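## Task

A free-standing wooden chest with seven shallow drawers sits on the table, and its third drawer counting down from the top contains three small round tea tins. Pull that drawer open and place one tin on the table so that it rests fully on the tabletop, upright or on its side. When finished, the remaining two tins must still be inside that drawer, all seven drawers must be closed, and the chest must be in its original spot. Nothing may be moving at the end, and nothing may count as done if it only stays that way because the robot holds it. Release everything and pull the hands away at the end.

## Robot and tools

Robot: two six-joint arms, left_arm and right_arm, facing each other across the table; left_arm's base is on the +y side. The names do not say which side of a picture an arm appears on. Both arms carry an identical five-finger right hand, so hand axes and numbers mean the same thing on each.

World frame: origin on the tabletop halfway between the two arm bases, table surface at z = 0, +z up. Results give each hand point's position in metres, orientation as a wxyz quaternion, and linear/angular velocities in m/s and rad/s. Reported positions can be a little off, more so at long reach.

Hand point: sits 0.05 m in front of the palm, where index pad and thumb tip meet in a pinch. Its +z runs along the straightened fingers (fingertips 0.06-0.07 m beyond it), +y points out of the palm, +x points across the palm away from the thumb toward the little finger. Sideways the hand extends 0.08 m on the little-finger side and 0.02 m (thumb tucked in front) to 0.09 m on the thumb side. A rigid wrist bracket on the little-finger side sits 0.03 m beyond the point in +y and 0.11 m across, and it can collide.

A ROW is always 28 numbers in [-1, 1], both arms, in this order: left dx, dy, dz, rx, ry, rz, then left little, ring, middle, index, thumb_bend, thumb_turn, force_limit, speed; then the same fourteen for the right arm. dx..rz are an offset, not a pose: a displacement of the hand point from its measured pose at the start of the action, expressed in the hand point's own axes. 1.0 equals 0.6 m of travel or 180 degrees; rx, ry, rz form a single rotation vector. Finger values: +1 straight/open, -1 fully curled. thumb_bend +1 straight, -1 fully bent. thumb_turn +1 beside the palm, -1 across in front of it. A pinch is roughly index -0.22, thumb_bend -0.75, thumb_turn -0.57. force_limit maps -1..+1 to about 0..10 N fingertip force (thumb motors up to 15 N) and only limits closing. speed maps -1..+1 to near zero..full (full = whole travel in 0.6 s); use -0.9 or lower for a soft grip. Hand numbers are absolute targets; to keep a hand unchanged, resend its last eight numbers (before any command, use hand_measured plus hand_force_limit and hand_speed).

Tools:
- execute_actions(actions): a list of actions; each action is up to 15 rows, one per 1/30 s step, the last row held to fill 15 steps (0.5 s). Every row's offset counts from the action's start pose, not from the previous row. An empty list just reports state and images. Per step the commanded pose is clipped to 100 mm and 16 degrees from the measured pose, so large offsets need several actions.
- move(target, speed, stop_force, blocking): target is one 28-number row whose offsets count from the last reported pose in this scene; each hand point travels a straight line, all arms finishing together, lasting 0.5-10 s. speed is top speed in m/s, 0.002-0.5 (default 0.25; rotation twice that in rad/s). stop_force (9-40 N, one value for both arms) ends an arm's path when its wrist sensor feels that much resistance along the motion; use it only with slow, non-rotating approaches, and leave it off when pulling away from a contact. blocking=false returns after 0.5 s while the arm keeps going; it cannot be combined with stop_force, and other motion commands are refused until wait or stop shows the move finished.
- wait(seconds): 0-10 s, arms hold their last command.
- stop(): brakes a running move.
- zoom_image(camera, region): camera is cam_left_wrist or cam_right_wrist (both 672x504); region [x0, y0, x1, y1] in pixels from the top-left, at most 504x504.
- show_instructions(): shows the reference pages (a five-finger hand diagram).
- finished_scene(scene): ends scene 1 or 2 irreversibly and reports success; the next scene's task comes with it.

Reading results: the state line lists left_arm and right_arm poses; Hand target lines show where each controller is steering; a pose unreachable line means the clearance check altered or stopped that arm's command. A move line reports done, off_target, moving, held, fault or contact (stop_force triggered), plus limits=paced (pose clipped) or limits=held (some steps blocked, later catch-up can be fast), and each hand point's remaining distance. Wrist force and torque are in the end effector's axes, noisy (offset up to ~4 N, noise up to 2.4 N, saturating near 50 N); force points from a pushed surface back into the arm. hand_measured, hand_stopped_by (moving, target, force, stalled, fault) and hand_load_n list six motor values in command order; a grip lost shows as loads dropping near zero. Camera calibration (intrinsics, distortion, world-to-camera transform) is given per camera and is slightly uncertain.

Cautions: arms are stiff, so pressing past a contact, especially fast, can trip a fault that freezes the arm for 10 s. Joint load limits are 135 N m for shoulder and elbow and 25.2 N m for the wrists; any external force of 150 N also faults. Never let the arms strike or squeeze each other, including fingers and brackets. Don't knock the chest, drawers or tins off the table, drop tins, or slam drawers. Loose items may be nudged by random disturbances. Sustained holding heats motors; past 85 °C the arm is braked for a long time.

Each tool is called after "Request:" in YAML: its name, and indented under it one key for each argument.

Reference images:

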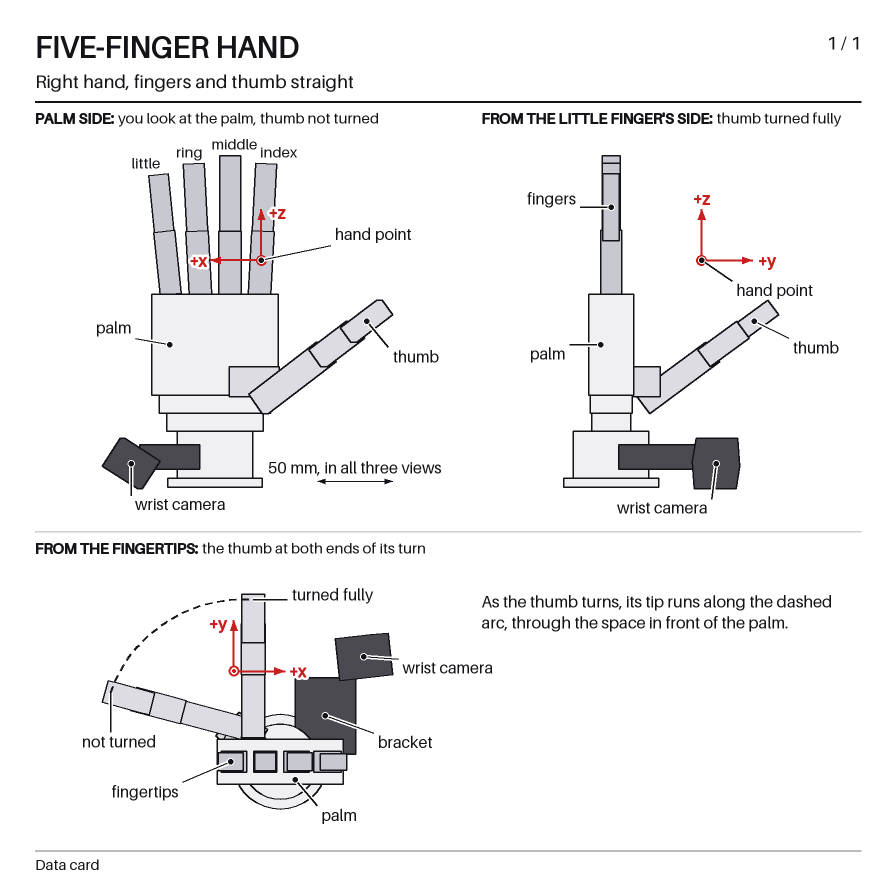

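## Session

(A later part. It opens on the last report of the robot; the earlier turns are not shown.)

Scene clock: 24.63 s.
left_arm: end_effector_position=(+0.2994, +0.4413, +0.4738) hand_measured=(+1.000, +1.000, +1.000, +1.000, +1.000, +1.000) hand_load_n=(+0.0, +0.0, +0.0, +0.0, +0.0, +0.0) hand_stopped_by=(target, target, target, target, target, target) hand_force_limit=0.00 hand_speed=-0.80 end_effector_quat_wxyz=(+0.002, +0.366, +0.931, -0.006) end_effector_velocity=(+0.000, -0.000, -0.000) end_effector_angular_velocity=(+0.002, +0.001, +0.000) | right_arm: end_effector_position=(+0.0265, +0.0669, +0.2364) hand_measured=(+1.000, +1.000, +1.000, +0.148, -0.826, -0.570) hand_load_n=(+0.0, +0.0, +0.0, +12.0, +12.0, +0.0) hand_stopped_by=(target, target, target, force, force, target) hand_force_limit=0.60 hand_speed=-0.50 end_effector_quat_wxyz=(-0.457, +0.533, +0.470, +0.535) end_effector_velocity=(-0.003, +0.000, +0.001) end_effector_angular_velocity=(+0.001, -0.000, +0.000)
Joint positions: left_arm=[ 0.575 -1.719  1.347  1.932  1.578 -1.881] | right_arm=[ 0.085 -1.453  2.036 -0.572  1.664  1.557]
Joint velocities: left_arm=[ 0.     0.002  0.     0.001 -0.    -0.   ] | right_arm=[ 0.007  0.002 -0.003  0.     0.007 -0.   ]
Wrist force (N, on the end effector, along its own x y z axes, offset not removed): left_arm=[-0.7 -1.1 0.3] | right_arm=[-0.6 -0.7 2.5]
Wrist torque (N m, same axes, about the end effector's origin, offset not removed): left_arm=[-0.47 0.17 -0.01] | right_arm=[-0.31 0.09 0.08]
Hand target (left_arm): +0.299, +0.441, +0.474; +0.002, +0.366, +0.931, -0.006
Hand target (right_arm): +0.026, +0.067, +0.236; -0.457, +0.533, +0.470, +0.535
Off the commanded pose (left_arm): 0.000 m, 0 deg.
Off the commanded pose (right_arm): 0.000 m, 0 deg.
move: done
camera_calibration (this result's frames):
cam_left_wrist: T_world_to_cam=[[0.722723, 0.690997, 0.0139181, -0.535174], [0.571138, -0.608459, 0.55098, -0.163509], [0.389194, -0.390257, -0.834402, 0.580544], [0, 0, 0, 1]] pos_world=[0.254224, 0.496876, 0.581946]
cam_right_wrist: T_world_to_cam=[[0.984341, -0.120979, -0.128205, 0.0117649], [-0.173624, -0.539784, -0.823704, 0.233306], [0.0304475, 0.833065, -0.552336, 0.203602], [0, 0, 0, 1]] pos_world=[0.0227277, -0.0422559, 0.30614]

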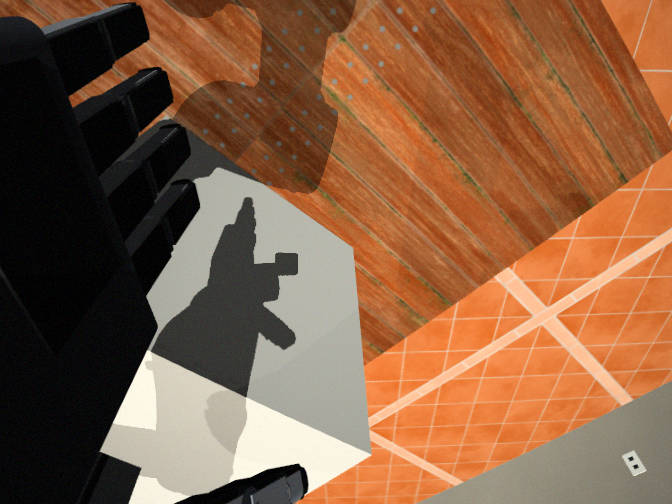

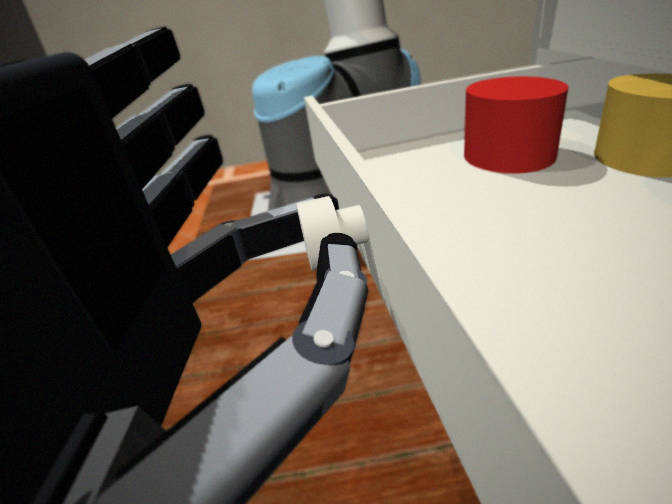

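Request:
move:
  target: [0,0,0,0,0,0,1,1,1,1,1,1,0,-0.8, -0.002,-0.081,-0.0185,0,0,0,1,1,1,-0.5,-0.9,-0.57,0.6,-0.5]
  speed: 0.05

Request:
move:
  target: [0,0,0,0,0,0,1,1,1,1,1,1,0,-0.8, 0,0,0,0,0,0,1,1,1,0.5,-0.45,-0.57,0.6,0.3]

Scene clock: 26.70 s.
left_arm: end_effector_position=(+0.2994, +0.4413, +0.4738) hand_measured=(+1.000, +1.000, +1.000, +1.000, +1.000, +1.000) hand_load_n=(+0.0, +0.0, +0.0, +0.0, +0.0, +0.0) hand_stopped_by=(target, target, target, target, target, target) hand_force_limit=0.00 hand_speed=-0.80 end_effector_quat_wxyz=(+0.002, +0.366, +0.931, -0.006) end_effector_velocity=(-0.000, -0.000, -0.000) end_effector_angular_velocity=(-0.001, +0.001, +0.000) | right_arm: end_effector_position=(-0.0229, +0.0628, +0.2345) hand_measured=(+1.000, +1.000, +1.000, +0.148, -0.826, -0.570) hand_load_n=(+0.0, +0.0, +0.0, +12.0, +12.0, +0.0) hand_stopped_by=(target, target, target, force, force, target) hand_force_limit=0.60 hand_speed=-0.50 end_effector_quat_wxyz=(-0.457, +0.534, +0.470, +0.535) end_effector_velocity=(-0.002, +0.000, +0.000) end_effector_angular_velocity=(+0.000, +0.000, -0.001)
Joint positions: left_arm=[ 0.575 -1.719  1.347  1.932  1.578 -1.881] | right_arm=[ 0.214 -1.42   2.003 -0.572  1.793  1.559]
Joint velocities: left_arm=[ 0.    -0.     0.001 -0.001  0.001 -0.   ] | right_arm=[ 0.006  0.002 -0.004  0.001  0.007  0.   ]
Wrist force (N, on the end effector, along its own x y z axes, offset not removed): left_arm=[0.3 -1.9 -0.7] | right_arm=[-1.3 -0.4 3.1]
Wrist torque (N m, same axes, about the end effector's origin, offset not removed): left_arm=[-0.38 0.06 0.08] | right_arm=[-0.30 0.04 0.12]
Hand target (left_arm): +0.299, +0.441, +0.474; +0.002, +0.366, +0.931, -0.006
Hand target (right_arm): -0.023, +0.063, +0.235; -0.457, +0.534, +0.470, +0.535
Off the commanded pose (left_arm): 0.000 m, 0 deg.
Off the commanded pose (right_arm): 0.000 m, 0 deg.
move: done
camera_calibration (this result's frames):
cam_left_wrist: T_world_to_cam=[[0.722724, 0.690997, 0.0139183, -0.535174], [0.571138, -0.608459, 0.55098, -0.163509], [0.389194, -0.390257, -0.834402, 0.580544], [0, 0, 0, 1]] pos_world=[0.254224, 0.496876, 0.581946]
cam_right_wrist: T_world_to_cam=[[0.984297, -0.120899, -0.128616, 0.0597348], [-0.173924, -0.539796, -0.823633, 0.220937], [0.0301506, 0.833069, -0.552347, 0.207514], [0, 0, 0, 1]] pos_world=[-0.0266272, -0.046391, 0.304273]

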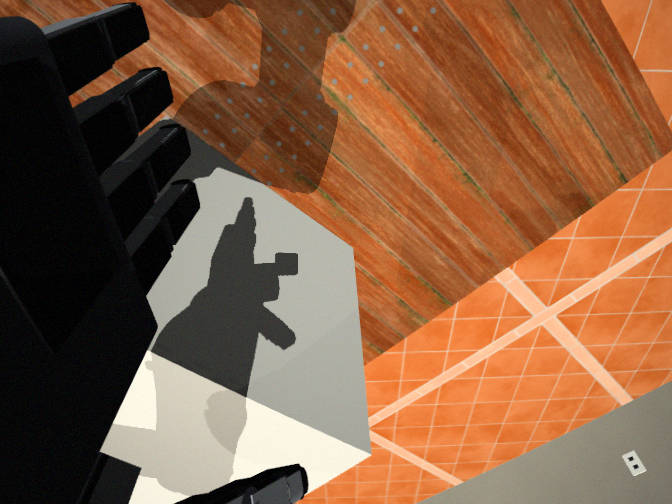

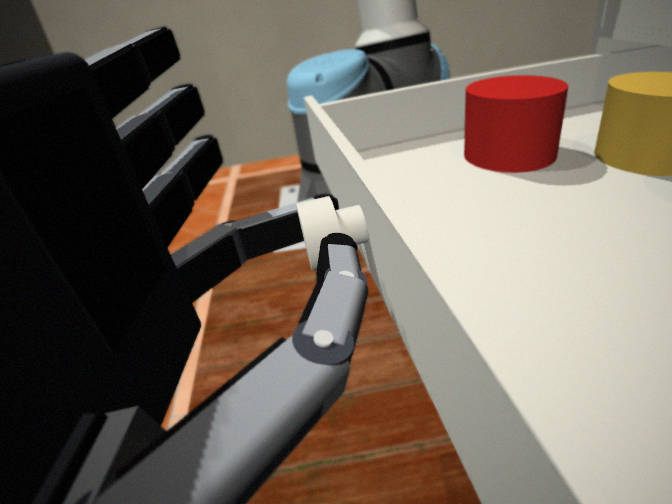

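Scene clock: 27.27 s.
left_arm: end_effector_position=(+0.2994, +0.4413, +0.4738) hand_measured=(+1.000, +1.000, +1.000, +1.000, +1.000, +1.000) hand_load_n=(+0.0, +0.0, +0.0, +0.0, +0.0, +0.0) hand_stopped_by=(target, target, target, target, target, target) hand_force_limit=0.00 hand_speed=-0.80 end_effector_quat_wxyz=(+0.002, +0.366, +0.931, -0.006) end_effector_velocity=(-0.000, +0.000, +0.000) end_effector_angular_velocity=(-0.001, +0.000, +0.000) | right_arm: end_effector_position=(-0.0230, +0.0628, +0.2345) hand_measured=(+1.000, +1.000, +1.000, +0.500, -0.458, -0.570) hand_load_n=(+0.0, +0.0, +0.0, +0.0, -4.0, -1.0) hand_stopped_by=(target, target, target, target, target, target) hand_force_limit=0.60 hand_speed=0.30 end_effector_quat_wxyz=(-0.457, +0.534, +0.470, +0.535) end_effector_velocity=(+0.001, -0.000, -0.001) end_effector_angular_velocity=(-0.001, +0.000, -0.000)
Joint positions: left_arm=[ 0.575 -1.719  1.347  1.932  1.578 -1.881] | right_arm=[ 0.214 -1.42   2.003 -0.572  1.793  1.559]
Joint velocities: left_arm=[-0.    -0.001  0.     0.     0.001 -0.   ] | right_arm=[-0.001 -0.     0.001  0.001 -0.001  0.   ]
Wrist force (N, on the end effector, along its own x y z axes, offset not removed): left_arm=[1.5 1.1 -1.5] | right_arm=[0.8 -6.8 1.9]
Wrist torque (N m, same axes, about the end effector's origin, offset not removed): left_arm=[0.16 -0.15 0.24] | right_arm=[-0.54 0.01 0.05]
Hand target (left_arm): +0.299, +0.441, +0.474; +0.002, +0.366, +0.931, -0.006
Hand target (right_arm): -0.023, +0.063, +0.235; -0.457, +0.534, +0.470, +0.535
Off the commanded pose (left_arm): 0.000 m, 0 deg.
Off the commanded pose (right_arm): 0.000 m, 0 deg.
move: done
camera_calibration (this result's frames):
cam_left_wrist: T_world_to_cam=[[0.722724, 0.690997, 0.0139182, -0.535174], [0.571138, -0.608459, 0.55098, -0.163509], [0.389194, -0.390257, -0.834402, 0.580544], [0, 0, 0, 1]] pos_world=[0.254224, 0.496876, 0.581946]
cam_right_wrist: T_world_to_cam=[[0.984319, -0.120742, -0.128601, 0.0598126], [-0.173828, -0.539901, -0.823584, 0.220878], [0.0300094, 0.833023, -0.552423, 0.207502], [0, 0, 0, 1]] pos_world=[-0.0267068, -0.0463796, 0.304233]

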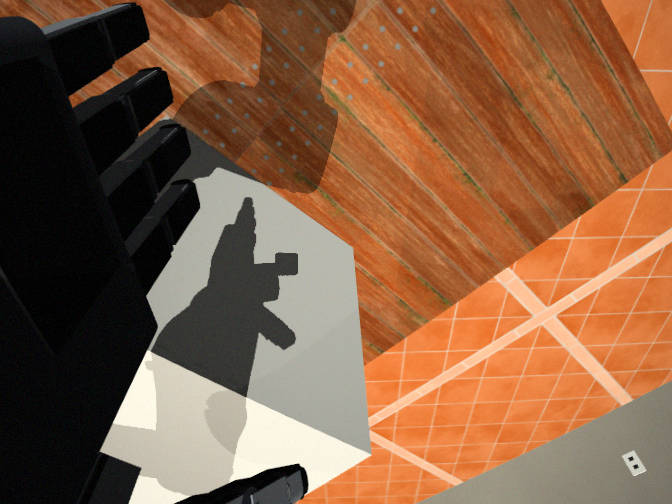

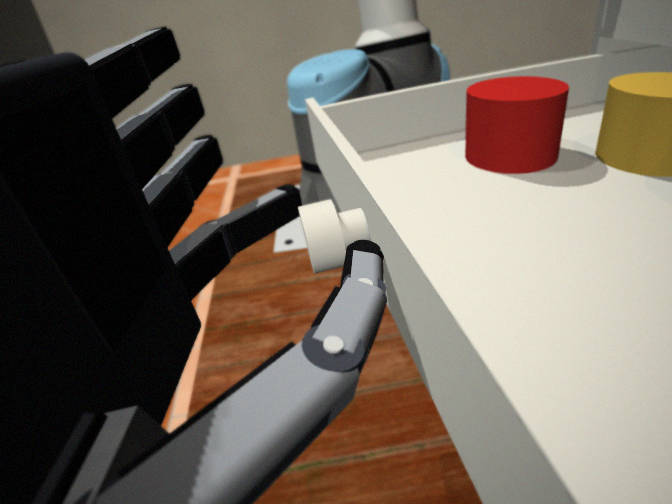

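Request:
move:
  target: [0.203,-0.393,0.09,0.178,-0.408,-0.642,1,1,1,0.5,-0.3,-0.57,0,0.5, 0,-0.005,-0.05,0,0,0,1,1,1,0.5,-0.45,-0.57,0.6,0.3]

Scene clock: 33.30 s.
left_arm: end_effector_position=(+0.0498, +0.3508, +0.4209) hand_measured=(+1.000, +1.000, +1.000, +0.500, -0.300, -0.570) hand_load_n=(+0.0, +0.0, +0.0, +0.0, +0.0, +0.0) hand_stopped_by=(target, target, target, target, target, target) hand_force_limit=0.00 hand_speed=0.50 end_effector_quat_wxyz=(-0.373, +0.599, -0.596, +0.382) end_effector_velocity=(-0.001, -0.000, -0.000) end_effector_angular_velocity=(-0.009, -0.002, +0.011) | right_arm: end_effector_position=(-0.0302, +0.0335, +0.2348) hand_measured=(+1.000, +1.000, +1.000, +0.500, -0.454, -0.570) hand_load_n=(+0.0, +0.0, +0.0, +0.0, +0.0, +0.0) hand_stopped_by=(target, target, target, target, target, target) hand_force_limit=0.60 hand_speed=0.30 end_effector_quat_wxyz=(-0.457, +0.534, +0.470, +0.534) end_effector_velocity=(+0.000, -0.000, +0.000) end_effector_angular_velocity=(-0.000, +0.000, -0.000)
Joint positions: left_arm=[-1.133 -1.814  2.021  2.461  1.226 -6.126] | right_arm=[ 0.24  -1.475  2.066 -0.58   1.819  1.559]
Joint velocities: left_arm=[ 0.003  0.004 -0.002  0.     0.003 -0.012] | right_arm=[ 0.    -0.001  0.     0.001  0.     0.   ]
Wrist force (N, on the end effector, along its own x y z axes, offset not removed): left_arm=[1.0 -0.4 -0.6] | right_arm=[-0.8 -2.3 1.8]
Wrist torque (N m, same axes, about the end effector's origin, offset not removed): left_arm=[-0.13 -0.04 0.20] | right_arm=[-0.59 0.05 0.06]
Hand target (left_arm): +0.050, +0.351, +0.421; -0.373, +0.600, -0.595, +0.382
Hand target (right_arm): -0.030, +0.033, +0.235; -0.457, +0.534, +0.470, +0.534
Off the commanded pose (left_arm): 0.000 m, 0 deg.
Off the commanded pose (right_arm): 0.000 m, 0 deg.
move: done
camera_calibration (this result's frames):
cam_left_wrist: T_world_to_cam=[[-0.449626, 0.048294, -0.89191, 0.373616], [-0.461469, 0.842392, 0.278247, -0.389634], [0.764776, 0.536697, -0.356475, 0.0532455], [0, 0, 0, 1]] pos_world=[-0.0525373, 0.281604, 0.460627]
cam_right_wrist: T_world_to_cam=[[0.984308, -0.120743, -0.128682, 0.0634275], [-0.173897, -0.539909, -0.823564, 0.204083], [0.0299634, 0.833018, -0.552433, 0.232263], [0, 0, 0, 1]] pos_world=[-0.0339021, -0.0756347, 0.304547]

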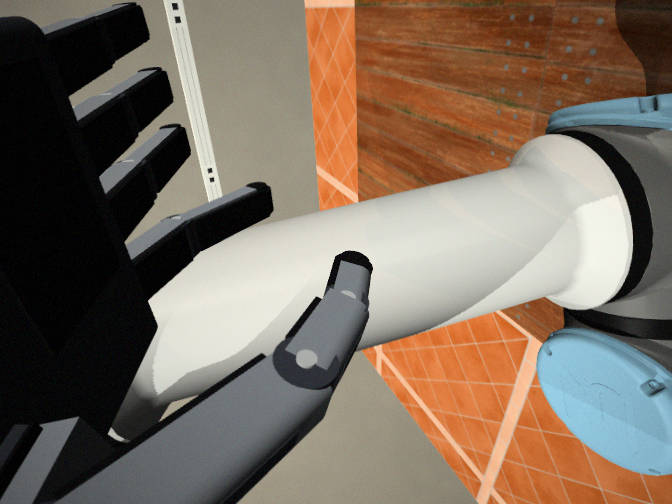

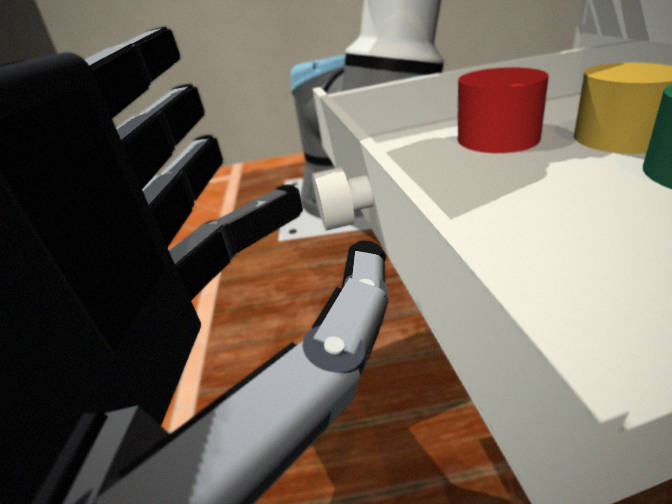

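Request:
move:
  target: [0.333,0.115,0.108,0,0.151,0.07,1,1,1,0.5,-0.3,-0.57,0,0.5, 0,-0.03,-0.15,0,0,0,1,1,1,0.5,-0.45,-0.57,0.6,0.3]
  speed: 0.15

Scene clock: 36.20 s.
left_arm: end_effector_position=(+0.0782, +0.1502, +0.3337) hand_measured=(+1.000, +1.000, +1.000, +0.500, -0.300, -0.570) hand_load_n=(+0.0, +0.0, +0.0, +0.0, +0.0, +0.0) hand_stopped_by=(target, target, target, target, target, target) hand_force_limit=0.00 hand_speed=0.50 end_effector_quat_wxyz=(-0.263, +0.425, -0.728, +0.470) end_effector_velocity=(+0.001, -0.002, -0.001) end_effector_angular_velocity=(+0.006, +0.006, -0.007) | right_arm: end_effector_position=(-0.0607, -0.0530, +0.2356) hand_measured=(+1.000, +1.000, +1.000, +0.500, -0.454, -0.570) hand_load_n=(+0.0, +0.0, +0.0, +0.0, +0.0, +0.0) hand_stopped_by=(target, target, target, target, target, target) hand_force_limit=0.60 hand_speed=0.30 end_effector_quat_wxyz=(-0.457, +0.534, +0.470, +0.534) end_effector_velocity=(-0.000, -0.000, +0.000) end_effector_angular_velocity=(+0.001, +0.001, +0.001)
Joint positions: left_arm=[-0.753 -1.51   1.887  1.738  0.513 -5.338] | right_arm=[ 0.375 -1.62   2.213 -0.581  1.954  1.561]
Joint velocities: left_arm=[ 0.009  0.002 -0.012 -0.022 -0.001  0.037] | right_arm=[ 0.001 -0.001  0.001 -0.001  0.001  0.   ]
Wrist force (N, on the end effector, along its own x y z axes, offset not removed): left_arm=[1.2 -0.6 -1.0] | right_arm=[0.0 -2.5 1.3]
Wrist torque (N m, same axes, about the end effector's origin, offset not removed): left_arm=[-0.32 -0.07 0.05] | right_arm=[-0.51 -0.03 0.14]
Hand target (left_arm): +0.078, +0.150, +0.334; +0.262, -0.425, +0.728, -0.470
Hand target (right_arm): -0.061, -0.053, +0.236; -0.457, +0.534, +0.470, +0.534
Off the commanded pose (left_arm): 0.001 m, 0 deg.
Off the commanded pose (right_arm): 0.000 m, 0 deg.
move: done
camera_calibration (this result's frames):
cam_left_wrist: T_world_to_cam=[[-0.359749, 0.258413, -0.896551, 0.281207], [0.0178482, 0.962613, 0.270292, -0.236154], [0.932879, 0.0812355, -0.350911, 0.161537], [0, 0, 0, 1]] pos_world=[-0.045316, 0.141534, 0.372632]
cam_right_wrist: T_world_to_cam=[[0.984254, -0.12075, -0.12909, 0.0832084], [-0.174245, -0.539974, -0.823448, 0.152667], [0.0297257, 0.832975, -0.552511, 0.305663], [0, 0, 0, 1]] pos_world=[-0.0643829, -0.162127, 0.305337]

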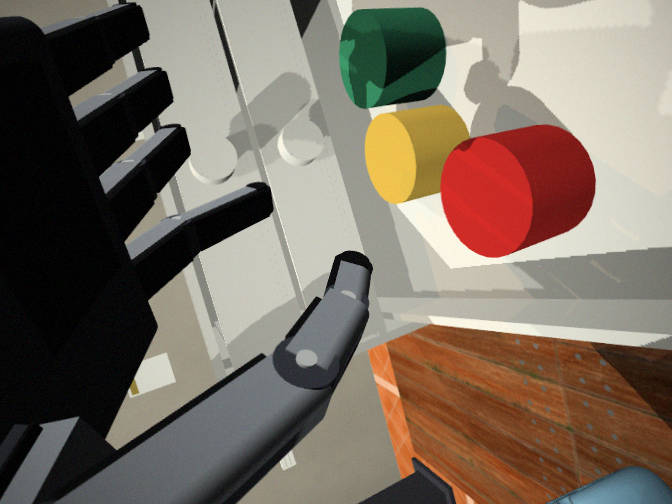

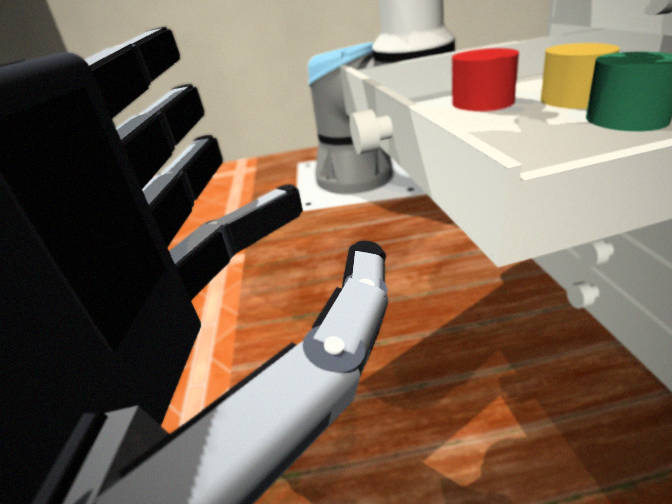

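Request:
move:
  target: [-0.003,0.082,0.018,0,0,0,1,1,1,0.7,-0.1,-0.57,0,0.5, 0,0,0,0,0,0,1,1,1,0.5,-0.45,-0.57,0.6,0.3]
  speed: 0.05

Scene clock: 38.00 s.
left_arm: end_effector_position=(+0.0693, +0.1566, +0.2848) hand_measured=(+1.000, +1.000, +1.000, +0.700, -0.100, -0.570) hand_load_n=(+0.0, +0.0, +0.0, +0.0, +0.0, +0.0) hand_stopped_by=(target, target, target, target, target, target) hand_force_limit=0.00 hand_speed=0.50 end_effector_quat_wxyz=(-0.263, +0.425, -0.728, +0.470) end_effector_velocity=(-0.001, +0.000, -0.003) end_effector_angular_velocity=(-0.000, +0.001, +0.001) | right_arm: end_effector_position=(-0.0608, -0.0530, +0.2356) hand_measured=(+1.000, +1.000, +1.000, +0.500, -0.454, -0.570) hand_load_n=(+0.0, +0.0, +0.0, +0.0, +0.0, +0.0) hand_stopped_by=(target, target, target, target, target, target) hand_force_limit=0.60 hand_speed=0.30 end_effector_quat_wxyz=(-0.457, +0.534, +0.470, +0.534) end_effector_velocity=(+0.001, -0.000, -0.000) end_effector_angular_velocity=(+0.000, +0.000, -0.002)
Joint positions: left_arm=[-0.788 -1.464  1.986  1.643  0.532 -5.397] | right_arm=[ 0.375 -1.62   2.213 -0.581  1.954  1.561]
Joint velocities: left_arm=[-0.002  0.004  0.004 -0.006  0.002 -0.003] | right_arm=[-0.    -0.     0.001 -0.001  0.002  0.   ]
Wrist force (N, on the end effector, along its own x y z axes, offset not removed): left_arm=[-0.5 1.1 0.3] | right_arm=[1.1 -2.4 2.0]
Wrist torque (N m, same axes, about the end effector's origin, offset not removed): left_arm=[-0.02 0.17 0.19] | right_arm=[-0.58 -0.19 0.17]
Hand target (left_arm): +0.069, +0.157, +0.284; +0.263, -0.425, +0.728, -0.470
Hand target (right_arm): -0.061, -0.053, +0.236; -0.457, +0.534, +0.470, +0.534
Off the commanded pose (left_arm): 0.000 m, 0 deg.
Off the commanded pose (right_arm): 0.000 m, 0 deg.
move: done
camera_calibration (this result's frames):
cam_left_wrist: T_world_to_cam=[[-0.359846, 0.258515, -0.896482, 0.232506], [0.0179119, 0.962585, 0.270387, -0.228916], [0.93284, 0.0812401, -0.351013, 0.152121], [0, 0, 0, 1]] pos_world=[-0.0541375, 0.147886, 0.32373]
cam_right_wrist: T_world_to_cam=[[0.984258, -0.120706, -0.129095, 0.0832327], [-0.174224, -0.539974, -0.823453, 0.152668], [0.029688, 0.832982, -0.552504, 0.305672], [0, 0, 0, 1]] pos_world=[-0.0643988, -0.162136, 0.305345]

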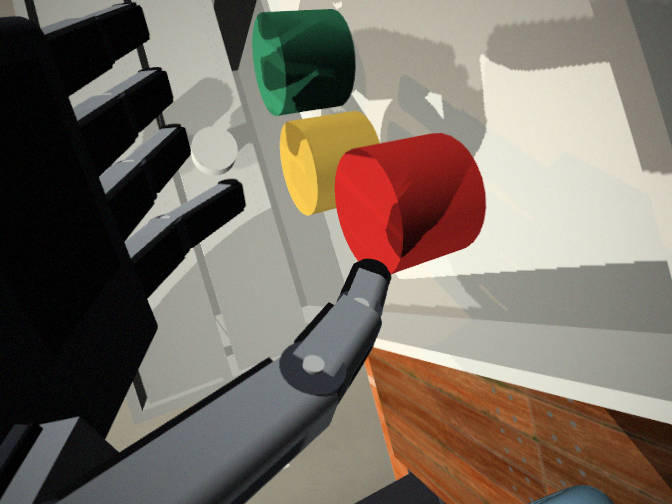

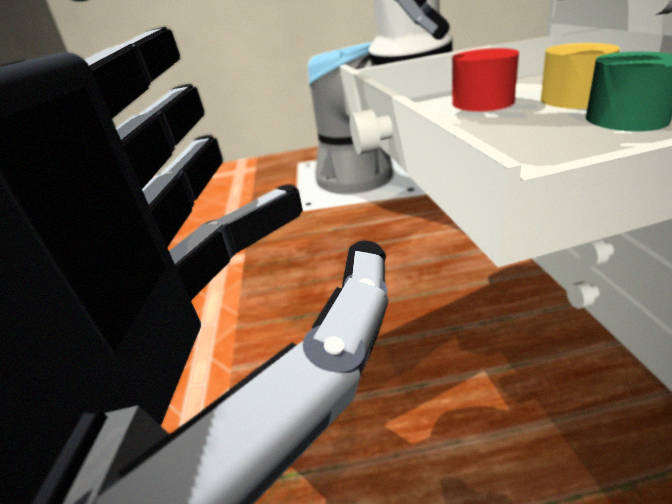

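Request:
move:
  target: [0,0.003,0.032,-0.11,0,0,1,1,1,0.5,-0.1,-0.57,0,0.5, 0,0,0,0,0,0,1,1,1,0.5,-0.45,-0.57,0.6,0.3]
  speed: 0.03

Scene clock: 44.40 s.
left_arm: end_effector_position=(+0.0836, +0.1481, +0.2754) hand_measured=(+1.000, +1.000, +1.000, +0.500, -0.100, -0.570) hand_load_n=(+0.0, +0.0, +0.0, -8.5, +0.0, +0.0) hand_stopped_by=(target, target, target, target, target, target) hand_force_limit=0.00 hand_speed=0.50 end_effector_quat_wxyz=(-0.187, +0.464, -0.797, +0.339) end_effector_velocity=(+0.001, -0.000, -0.001) end_effector_angular_velocity=(+0.008, +0.015, -0.000) | right_arm: end_effector_position=(-0.0608, -0.0530, +0.2356) hand_measured=(+1.000, +1.000, +1.000, +0.500, -0.454, -0.570) hand_load_n=(+0.0, +0.0, +0.0, +0.0, +0.0, +0.0) hand_stopped_by=(target, target, target, target, target, target) hand_force_limit=0.60 hand_speed=0.30 end_effector_quat_wxyz=(-0.457, +0.534, +0.470, +0.534) end_effector_velocity=(-0.000, -0.000, +0.000) end_effector_angular_velocity=(+0.000, -0.000, +0.000)
Joint positions: left_arm=[-0.529 -1.477  1.726  1.375  0.778 -4.811] | right_arm=[ 0.375 -1.62   2.213 -0.581  1.954  1.561]
Joint velocities: left_arm=[ 0.014  0.001 -0.011 -0.008  0.016  0.022] | right_arm=[ 0. -0.  0.  0.  0. -0.]
Wrist force (N, on the end effector, along its own x y z axes, offset not removed): left_arm=[9.4 -41.0 -50.0] | right_arm=[-1.6 -1.7 1.7]
Wrist torque (N m, same axes, about the end effector's origin, offset not removed): left_arm=[2.15 -0.57 0.51] | right_arm=[-0.37 0.20 0.03]
Hand target (left_arm): +0.084, +0.148, +0.275; +0.186, -0.464, +0.797, -0.338
Hand target (right_arm): -0.061, -0.053, +0.236; -0.457, +0.534, +0.470, +0.534
Off the commanded pose (left_arm): 0.000 m, 0 deg.
Off the commanded pose (right_arm): 0.000 m, 0 deg.
move: done
camera_calibration (this result's frames):
cam_left_wrist: T_world_to_cam=[[-0.596518, 0.398987, -0.696401, 0.175316], [0.124767, 0.903233, 0.410614, -0.257244], [0.792842, 0.158051, -0.588575, 0.201945], [0, 0, 0, 1]] pos_world=[-0.0234352, 0.130485, 0.346579]
cam_right_wrist: T_world_to_cam=[[0.984258, -0.120706, -0.129094, 0.0832327], [-0.174224, -0.539975, -0.823452, 0.152667], [0.0296878, 0.832981, -0.552505, 0.305672], [0, 0, 0, 1]] pos_world=[-0.064399, -0.162135, 0.305344]

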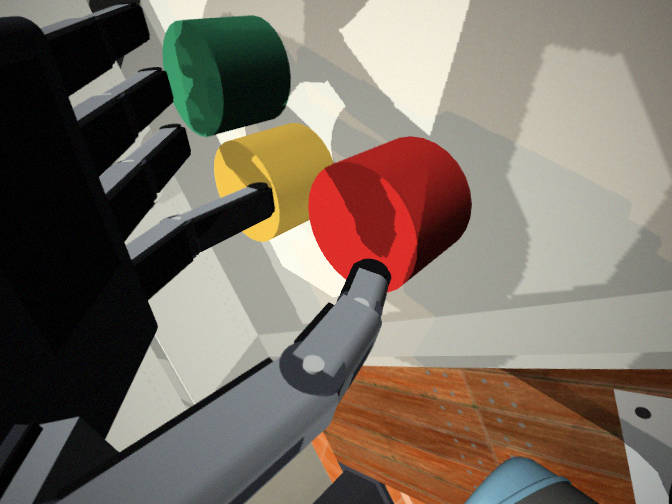

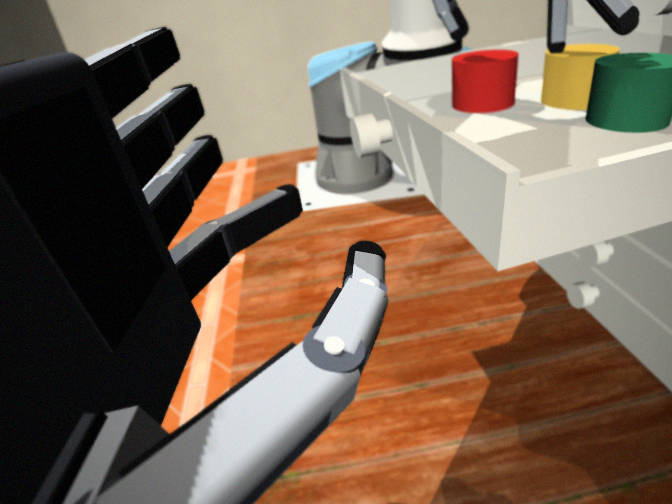

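Request:
move:
  target: [0,-0.05,-0.05,0,0,0,-1,-1,-1,0.5,-0.1,-0.57,0,0.5, 0,0,0,0,0,0,1,1,1,0.5,-0.45,-0.57,0.6,0.3]
  speed: 0.05

Scene clock: 45.90 s.
left_arm: end_effector_position=(+0.0836, +0.1488, +0.3175) hand_measured=(-1.000, -1.000, +0.676, +0.500, -0.100, -0.570) hand_load_n=(+0.0, +0.0, +0.0, +0.0, +0.0, +0.0) hand_stopped_by=(target, target, force, target, target, target) hand_force_limit=0.00 hand_speed=0.50 end_effector_quat_wxyz=(-0.187, +0.464, -0.797, +0.339) end_effector_velocity=(+0.000, +0.000, +0.003) end_effector_angular_velocity=(+0.000, -0.001, +0.000) | right_arm: end_effector_position=(-0.0608, -0.0530, +0.2356) hand_measured=(+1.000, +1.000, +1.000, +0.500, -0.454, -0.570) hand_load_n=(+0.0, +0.0, +0.0, +0.0, +0.0, +0.0) hand_stopped_by=(target, target, target, target, target, target) hand_force_limit=0.60 hand_speed=0.30 end_effector_quat_wxyz=(-0.457, +0.534, +0.470, +0.534) end_effector_velocity=(+0.000, -0.000, -0.000) end_effector_angular_velocity=(-0.001, -0.000, -0.000)
Joint positions: left_arm=[-0.531 -1.498  1.64   1.483  0.778 -4.812] | right_arm=[ 0.375 -1.62   2.213 -0.581  1.954  1.561]
Joint velocities: left_arm=[-0.    -0.001 -0.005  0.007 -0.001 -0.001] | right_arm=[-0.    -0.    -0.     0.002 -0.    -0.   ]
Wrist force (N, on the end effector, along its own x y z axes, offset not removed): left_arm=[0.8 0.6 0.1] | right_arm=[-1.2 -1.4 1.1]
Wrist torque (N m, same axes, about the end effector's origin, offset not removed): left_arm=[-0.04 -0.09 0.23] | right_arm=[-0.24 0.16 0.11]
Hand target (left_arm): +0.084, +0.149, +0.318; +0.187, -0.464, +0.797, -0.339
Hand target (right_arm): -0.061, -0.053, +0.236; -0.457, +0.534, +0.470, +0.534
Off the commanded pose (left_arm): 0.000 m, 0 deg.
Off the commanded pose (right_arm): 0.000 m, 0 deg.
move: done
camera_calibration (this result's frames):
cam_left_wrist: T_world_to_cam=[[-0.59652, 0.398992, -0.696397, 0.204374], [0.124804, 0.903237, 0.410593, -0.275194], [0.792835, 0.158014, -0.588595, 0.226619], [0, 0, 0, 1]] pos_world=[-0.0234134, 0.131213, 0.388705]
cam_right_wrist: T_world_to_cam=[[0.984258, -0.120705, -0.129095, 0.0832332], [-0.174224, -0.539974, -0.823453, 0.152668], [0.0296871, 0.832982, -0.552503, 0.305672], [0, 0, 0, 1]] pos_world=[-0.064399, -0.162136, 0.305345]

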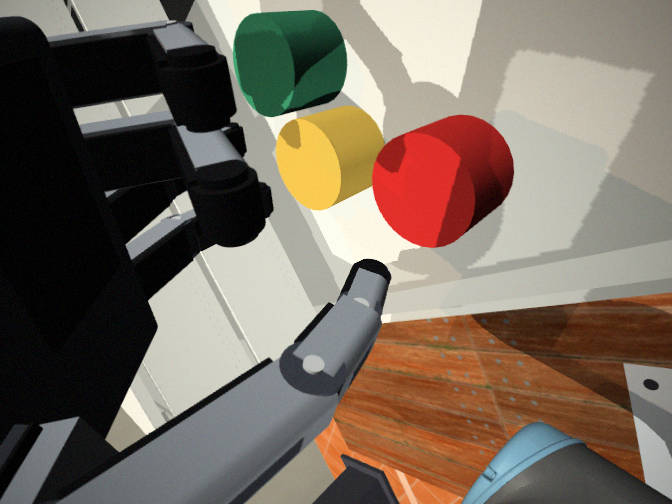

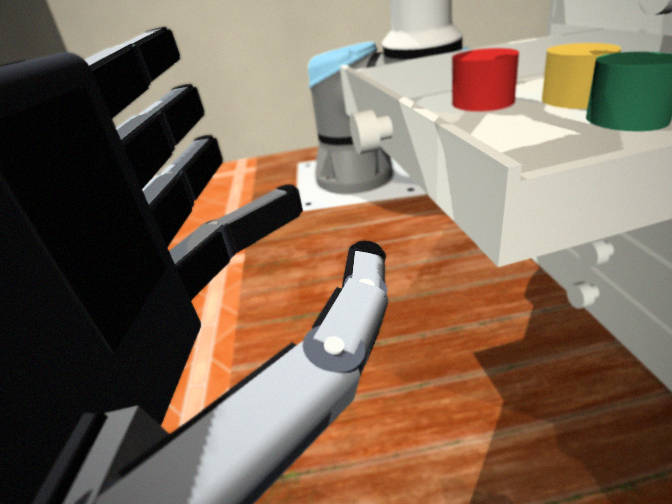

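Request:
move:
  target: [0,0,0,0,0.118,0.118,-1,-1,-0.99,0.35,-0.1,-0.57,0.5,0.5, 0,0,0,0,0,0,1,1,1,0.5,-0.45,-0.57,0.6,0.3]
  speed: 0.1

Scene clock: 49.20 s.
left_arm: end_effector_position=(+0.0836, +0.1488, +0.3176) hand_measured=(-1.000, -1.000, -0.990, +0.350, -0.100, -0.570) hand_load_n=(+0.0, +0.0, +0.0, +0.0, +0.0, +0.0) hand_stopped_by=(target, target, target, target, target, target) hand_force_limit=0.50 hand_speed=0.50 end_effector_quat_wxyz=(-0.097, +0.241, -0.889, +0.378) end_effector_velocity=(+0.000, -0.000, -0.000) end_effector_angular_velocity=(+0.001, +0.001, -0.013) | right_arm: end_effector_position=(-0.0608, -0.0530, +0.2356) hand_measured=(+1.000, +1.000, +1.000, +0.500, -0.454, -0.570) hand_load_n=(+0.0, +0.0, +0.0, +0.0, +0.0, +0.0) hand_stopped_by=(target, target, target, target, target, target) hand_force_limit=0.60 hand_speed=0.30 end_effector_quat_wxyz=(-0.457, +0.534, +0.470, +0.534) end_effector_velocity=(-0.000, -0.000, -0.000) end_effector_angular_velocity=(-0.000, +0.000, -0.000)
Joint positions: left_arm=[-0.54  -1.698  1.718  1.127  0.868 -4.117] | right_arm=[ 0.375 -1.62   2.213 -0.581  1.954  1.561]
Joint velocities: left_arm=[ 0.003 -0.004  0.001 -0.009  0.008  0.02 ] | right_arm=[ 0.     0.     0.    -0.     0.001  0.   ]
Wrist force (N, on the end effector, along its own x y z axes, offset not removed): left_arm=[-0.8 -0.8 -0.6] | right_arm=[-0.9 -1.7 4.2]
Wrist torque (N m, same axes, about the end effector's origin, offset not removed): left_arm=[-0.27 0.14 0.01] | right_arm=[-0.69 0.04 0.06]
Hand target (left_arm): +0.084, +0.149, +0.318; +0.096, -0.240, +0.889, -0.378
Hand target (right_arm): -0.061, -0.053, +0.236; -0.457, +0.534, +0.470, +0.534
Off the commanded pose (left_arm): 0.000 m, 0 deg.
Off the commanded pose (right_arm): 0.000 m, 0 deg.
move: done
camera_calibration (this result's frames):
cam_left_wrist: T_world_to_cam=[[-0.311454, 0.641418, -0.701127, 0.14601], [0.554773, 0.721767, 0.41386, -0.285215], [0.771507, -0.260068, -0.580639, 0.288191], [0, 0, 0, 1]] pos_world=[-0.018636, 0.187154, 0.387745]
cam_right_wrist: T_world_to_cam=[[0.984258, -0.120705, -0.129095, 0.0832332], [-0.174224, -0.539973, -0.823453, 0.152669], [0.0296872, 0.832982, -0.552503, 0.305672], [0, 0, 0, 1]] pos_world=[-0.064399, -0.162136, 0.305345]

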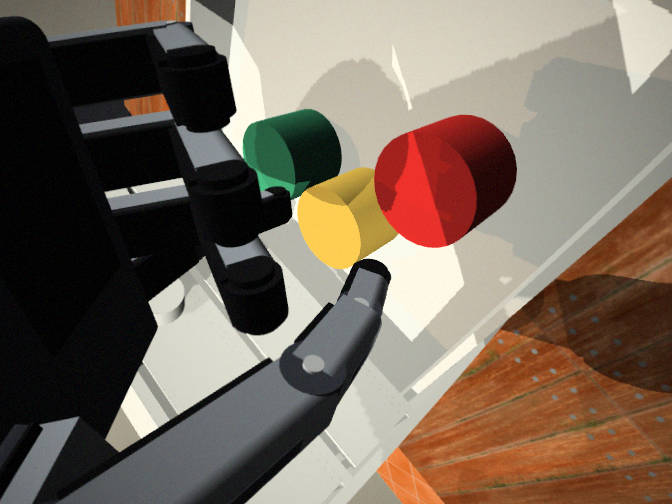

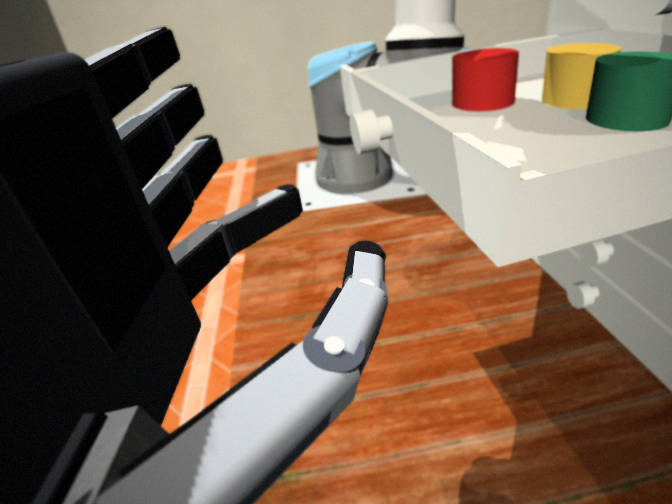

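Request:
move:
  target: [0,0.05,0.037,0,0,0,-1,-1,-0.99,0.5,0.3,-0.57,0.5,0.5, 0,0,0,0,0,0,1,1,1,0.5,-0.45,-0.57,0.6,0.3]
  speed: 0.03
  stop_force: 10

Scene clock: 51.17 s.
left_arm: end_effector_position=(+0.0809, +0.1529, +0.2810) hand_measured=(-1.000, -1.000, -0.990, +0.500, +0.300, -0.570) hand_load_n=(+0.0, +0.0, +0.0, +0.0, +0.0, +0.0) hand_stopped_by=(target, target, target, target, target, target) hand_force_limit=0.50 hand_speed=0.50 end_effector_quat_wxyz=(-0.097, +0.241, -0.889, +0.378) end_effector_velocity=(-0.000, +0.000, -0.003) end_effector_angular_velocity=(+0.002, -0.001, -0.000) | right_arm: end_effector_position=(-0.0608, -0.0530, +0.2356) hand_measured=(+1.000, +1.000, +1.000, +0.500, -0.454, -0.570) hand_load_n=(+0.0, +0.0, +0.0, +0.0, +0.0, +0.0) hand_stopped_by=(target, target, target, target, target, target) hand_force_limit=0.60 hand_speed=0.30 end_effector_quat_wxyz=(-0.457, +0.534, +0.470, +0.534) end_effector_velocity=(-0.000, +0.000, +0.001) end_effector_angular_velocity=(+0.001, +0.000, +0.000)
Joint positions: left_arm=[-0.559 -1.701  1.818  1.045  0.861 -4.14 ] | right_arm=[ 0.375 -1.62   2.213 -0.581  1.954  1.561]
Joint velocities: left_arm=[-0.002  0.003  0.007 -0.006 -0.    -0.002] | right_arm=[ 0.    -0.    -0.001 -0.     0.     0.   ]
Wrist force (N, on the end effector, along its own x y z axes, offset not removed): left_arm=[-0.8 -1.4 -0.2] | right_arm=[-0.7 -1.7 2.5]
Wrist torque (N m, same axes, about the end effector's origin, offset not removed): left_arm=[-0.44 0.23 0.08] | right_arm=[-0.45 0.03 0.14]
Hand target (left_arm): +0.081, +0.153, +0.281; +0.097, -0.241, +0.889, -0.378
Hand target (right_arm): -0.061, -0.053, +0.236; -0.457, +0.534, +0.470, +0.534
Off the commanded pose (left_arm): 0.000 m, 0 deg.
Off the commanded pose (right_arm): 0.000 m, 0 deg.
move: done
camera_calibration (this result's frames):
cam_left_wrist: T_world_to_cam=[[-0.311515, 0.641419, -0.701099, 0.116812], [0.554827, 0.72176, 0.413799, -0.27149], [0.771444, -0.260083, -0.580716, 0.270114], [0, 0, 0, 1]] pos_world=[-0.0213591, 0.191277, 0.351098]
cam_right_wrist: T_world_to_cam=[[0.984258, -0.120705, -0.129095, 0.0832332], [-0.174224, -0.539973, -0.823453, 0.152668], [0.0296872, 0.832982, -0.552503, 0.305672], [0, 0, 0, 1]] pos_world=[-0.064399, -0.162136, 0.305345]

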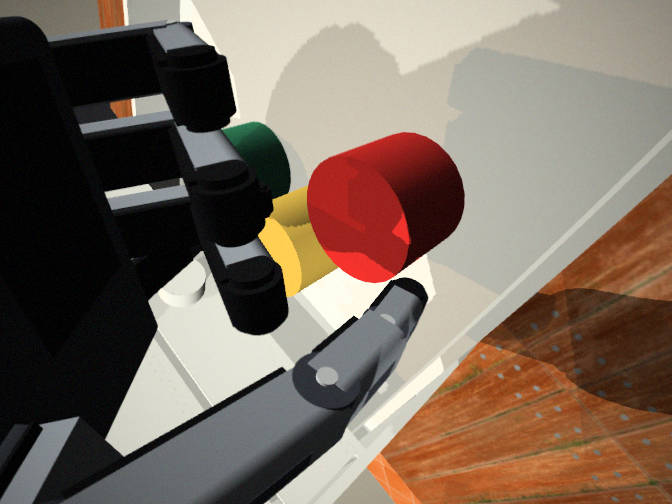

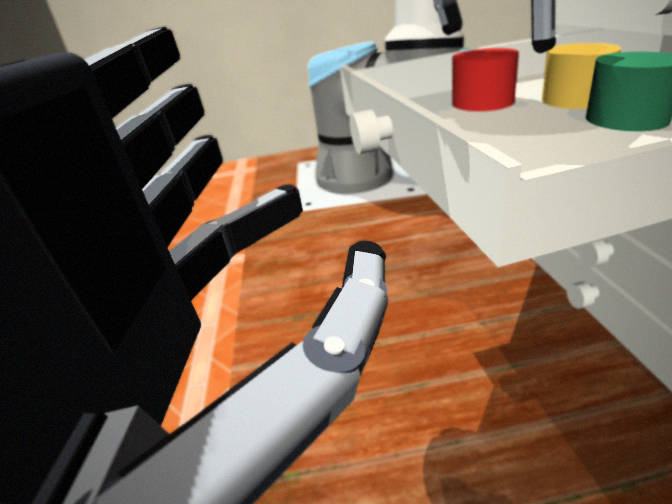

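Request:
move:
  target: [0,0.033,0.033,0,0,0,-1,-1,-0.99,0.5,0.3,-0.57,0.5,0.5, 0,0,0,0,0,0,1,1,1,0.5,-0.45,-0.57,0.6,0.3]
  speed: 0.015
  stop_force: 10

Scene clock: 53.47 s.
left_arm: end_effector_position=(+0.0809, +0.1525, +0.2533) hand_measured=(-1.000, -1.000, -0.990, +0.500, +0.300, -0.570) hand_load_n=(+0.0, +0.0, +0.0, +0.0, +0.0, +0.0) hand_stopped_by=(target, target, target, target, target, target) hand_force_limit=0.50 hand_speed=0.50 end_effector_quat_wxyz=(-0.097, +0.241, -0.889, +0.378) end_effector_velocity=(-0.000, +0.000, -0.002) end_effector_angular_velocity=(-0.000, +0.002, -0.001) | right_arm: end_effector_position=(-0.0608, -0.0530, +0.2356) hand_measured=(+1.000, +1.000, +1.000, +0.500, -0.454, -0.570) hand_load_n=(+0.0, +0.0, +0.0, +0.0, +0.0, +0.0) hand_stopped_by=(target, target, target, target, target, target) hand_force_limit=0.60 hand_speed=0.30 end_effector_quat_wxyz=(-0.457, +0.534, +0.470, +0.534) end_effector_velocity=(+0.000, -0.000, -0.000) end_effector_angular_velocity=(-0.001, -0.000, -0.000)
Joint positions: left_arm=[-0.558 -1.689  1.879  0.971  0.861 -4.138] | right_arm=[ 0.375 -1.62   2.213 -0.581  1.954  1.561]
Joint velocities: left_arm=[ 0.    -0.     0.005 -0.007  0.002  0.001] | right_arm=[ 0.    -0.     0.     0.001  0.001 -0.   ]
Wrist force (N, on the end effector, along its own x y z axes, offset not removed): left_arm=[0.4 0.2 0.6] | right_arm=[0.1 -1.5 2.2]
Wrist torque (N m, same axes, about the end effector's origin, offset not removed): left_arm=[-0.06 -0.03 0.17] | right_arm=[-0.34 -0.08 0.18]
Hand target (left_arm): +0.081, +0.152, +0.253; +0.097, -0.241, +0.889, -0.378
Hand target (right_arm): -0.061, -0.053, +0.236; -0.457, +0.534, +0.470, +0.534
Off the commanded pose (left_arm): 0.000 m, 0 deg.
Off the commanded pose (right_arm): 0.000 m, 0 deg.
move: done
camera_calibration (this result's frames):
cam_left_wrist: T_world_to_cam=[[-0.311518, 0.641428, -0.70109, 0.0976804], [0.554815, 0.72176, 0.413816, -0.259684], [0.771452, -0.260064, -0.580714, 0.253898], [0, 0, 0, 1]] pos_world=[-0.0213643, 0.190804, 0.323387]
cam_right_wrist: T_world_to_cam=[[0.984258, -0.120705, -0.129095, 0.0832332], [-0.174224, -0.539974, -0.823453, 0.152668], [0.0296872, 0.832982, -0.552503, 0.305672], [0, 0, 0, 1]] pos_world=[-0.0643991, -0.162136, 0.305345]

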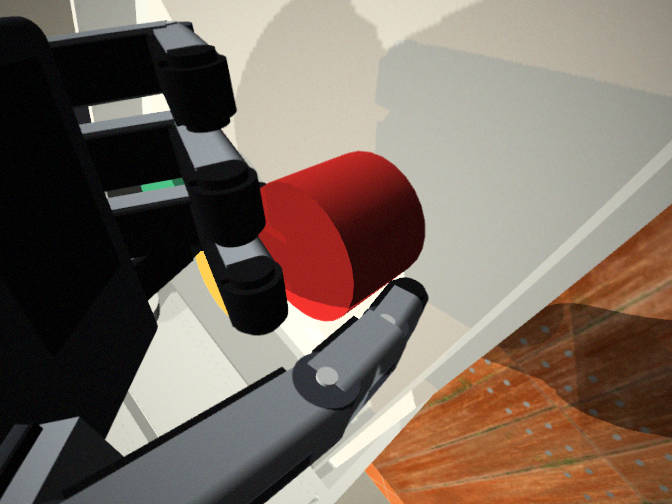

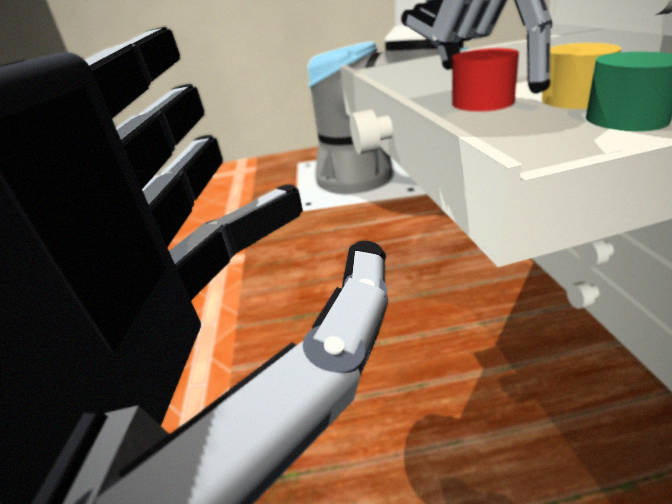

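Request:
move:
  target: [0,0,0,0,0,0,-1,-1,-0.99,-0.3,-0.6,-0.57,0.5,-0.6, 0,0,0,0,0,0,1,1,1,0.5,-0.45,-0.57,0.6,0.3]

Scene clock: 54.37 s.
left_arm: end_effector_position=(+0.0809, +0.1525, +0.2532) hand_measured=(-1.000, -1.000, -0.990, +0.222, +0.110, -0.570) hand_load_n=(+0.0, +0.0, +0.0, +13.5, +11.5, -0.5) hand_stopped_by=(target, target, target, force, force, target) hand_force_limit=0.50 hand_speed=-0.60 end_effector_quat_wxyz=(-0.097, +0.241, -0.889, +0.378) end_effector_velocity=(+0.001, -0.000, +0.000) end_effector_angular_velocity=(-0.001, -0.001, +0.001) | right_arm: end_effector_position=(-0.0608, -0.0530, +0.2356) hand_measured=(+1.000, +1.000, +1.000, +0.500, -0.454, -0.570) hand_load_n=(+0.0, +0.0, +0.0, +0.0, +0.0, +0.0) hand_stopped_by=(target, target, target, target, target, target) hand_force_limit=0.60 hand_speed=0.30 end_effector_quat_wxyz=(-0.457, +0.534, +0.470, +0.534) end_effector_velocity=(+0.000, -0.000, +0.000) end_effector_angular_velocity=(+0.000, -0.000, -0.001)
Joint positions: left_arm=[-0.558 -1.689  1.879  0.971  0.861 -4.138] | right_arm=[ 0.375 -1.62   2.213 -0.581  1.954  1.561]
Joint velocities: left_arm=[ 0.    -0.001  0.     0.    -0.002 -0.   ] | right_arm=[-0.    -0.     0.    -0.     0.001 -0.   ]
Wrist force (N, on the end effector, along its own x y z axes, offset not removed): left_arm=[-0.3 -1.6 0.6] | right_arm=[0.1 -1.5 2.3]
Wrist torque (N m, same axes, about the end effector's origin, offset not removed): left_arm=[-0.41 0.06 0.05] | right_arm=[-0.35 -0.12 0.16]
Hand target (left_arm): +0.081, +0.152, +0.253; +0.097, -0.241, +0.889, -0.378
Hand target (right_arm): -0.061, -0.053, +0.236; -0.457, +0.534, +0.470, +0.534
Off the commanded pose (left_arm): 0.000 m, 0 deg.
Off the commanded pose (right_arm): 0.000 m, 0 deg.
move: done
camera_calibration (this result's frames):
cam_left_wrist: T_world_to_cam=[[-0.31146, 0.6415, -0.701049, 0.0976352], [0.554789, 0.721714, 0.41393, -0.259688], [0.771493, -0.260011, -0.580682, 0.253857], [0, 0, 0, 1]] pos_world=[-0.0213672, 0.190793, 0.32335]
cam_right_wrist: T_world_to_cam=[[0.984258, -0.120705, -0.129095, 0.0832332], [-0.174224, -0.539974, -0.823453, 0.152668], [0.0296871, 0.832982, -0.552503, 0.305672], [0, 0, 0, 1]] pos_world=[-0.064399, -0.162136, 0.305345]

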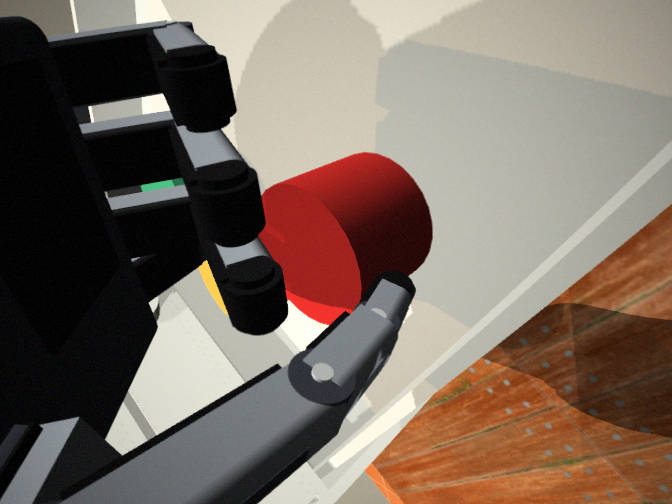

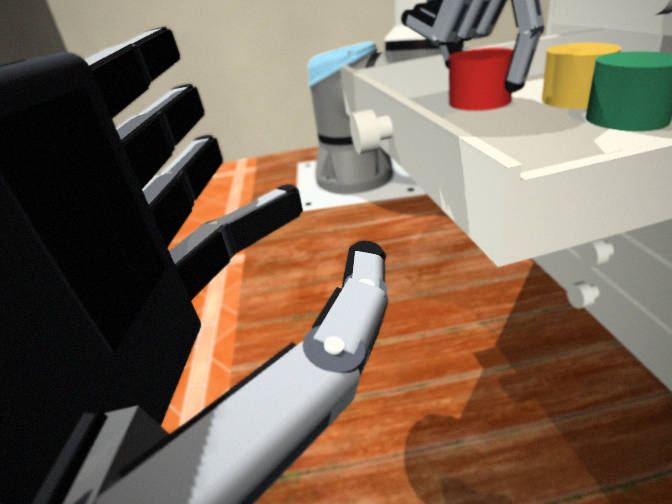

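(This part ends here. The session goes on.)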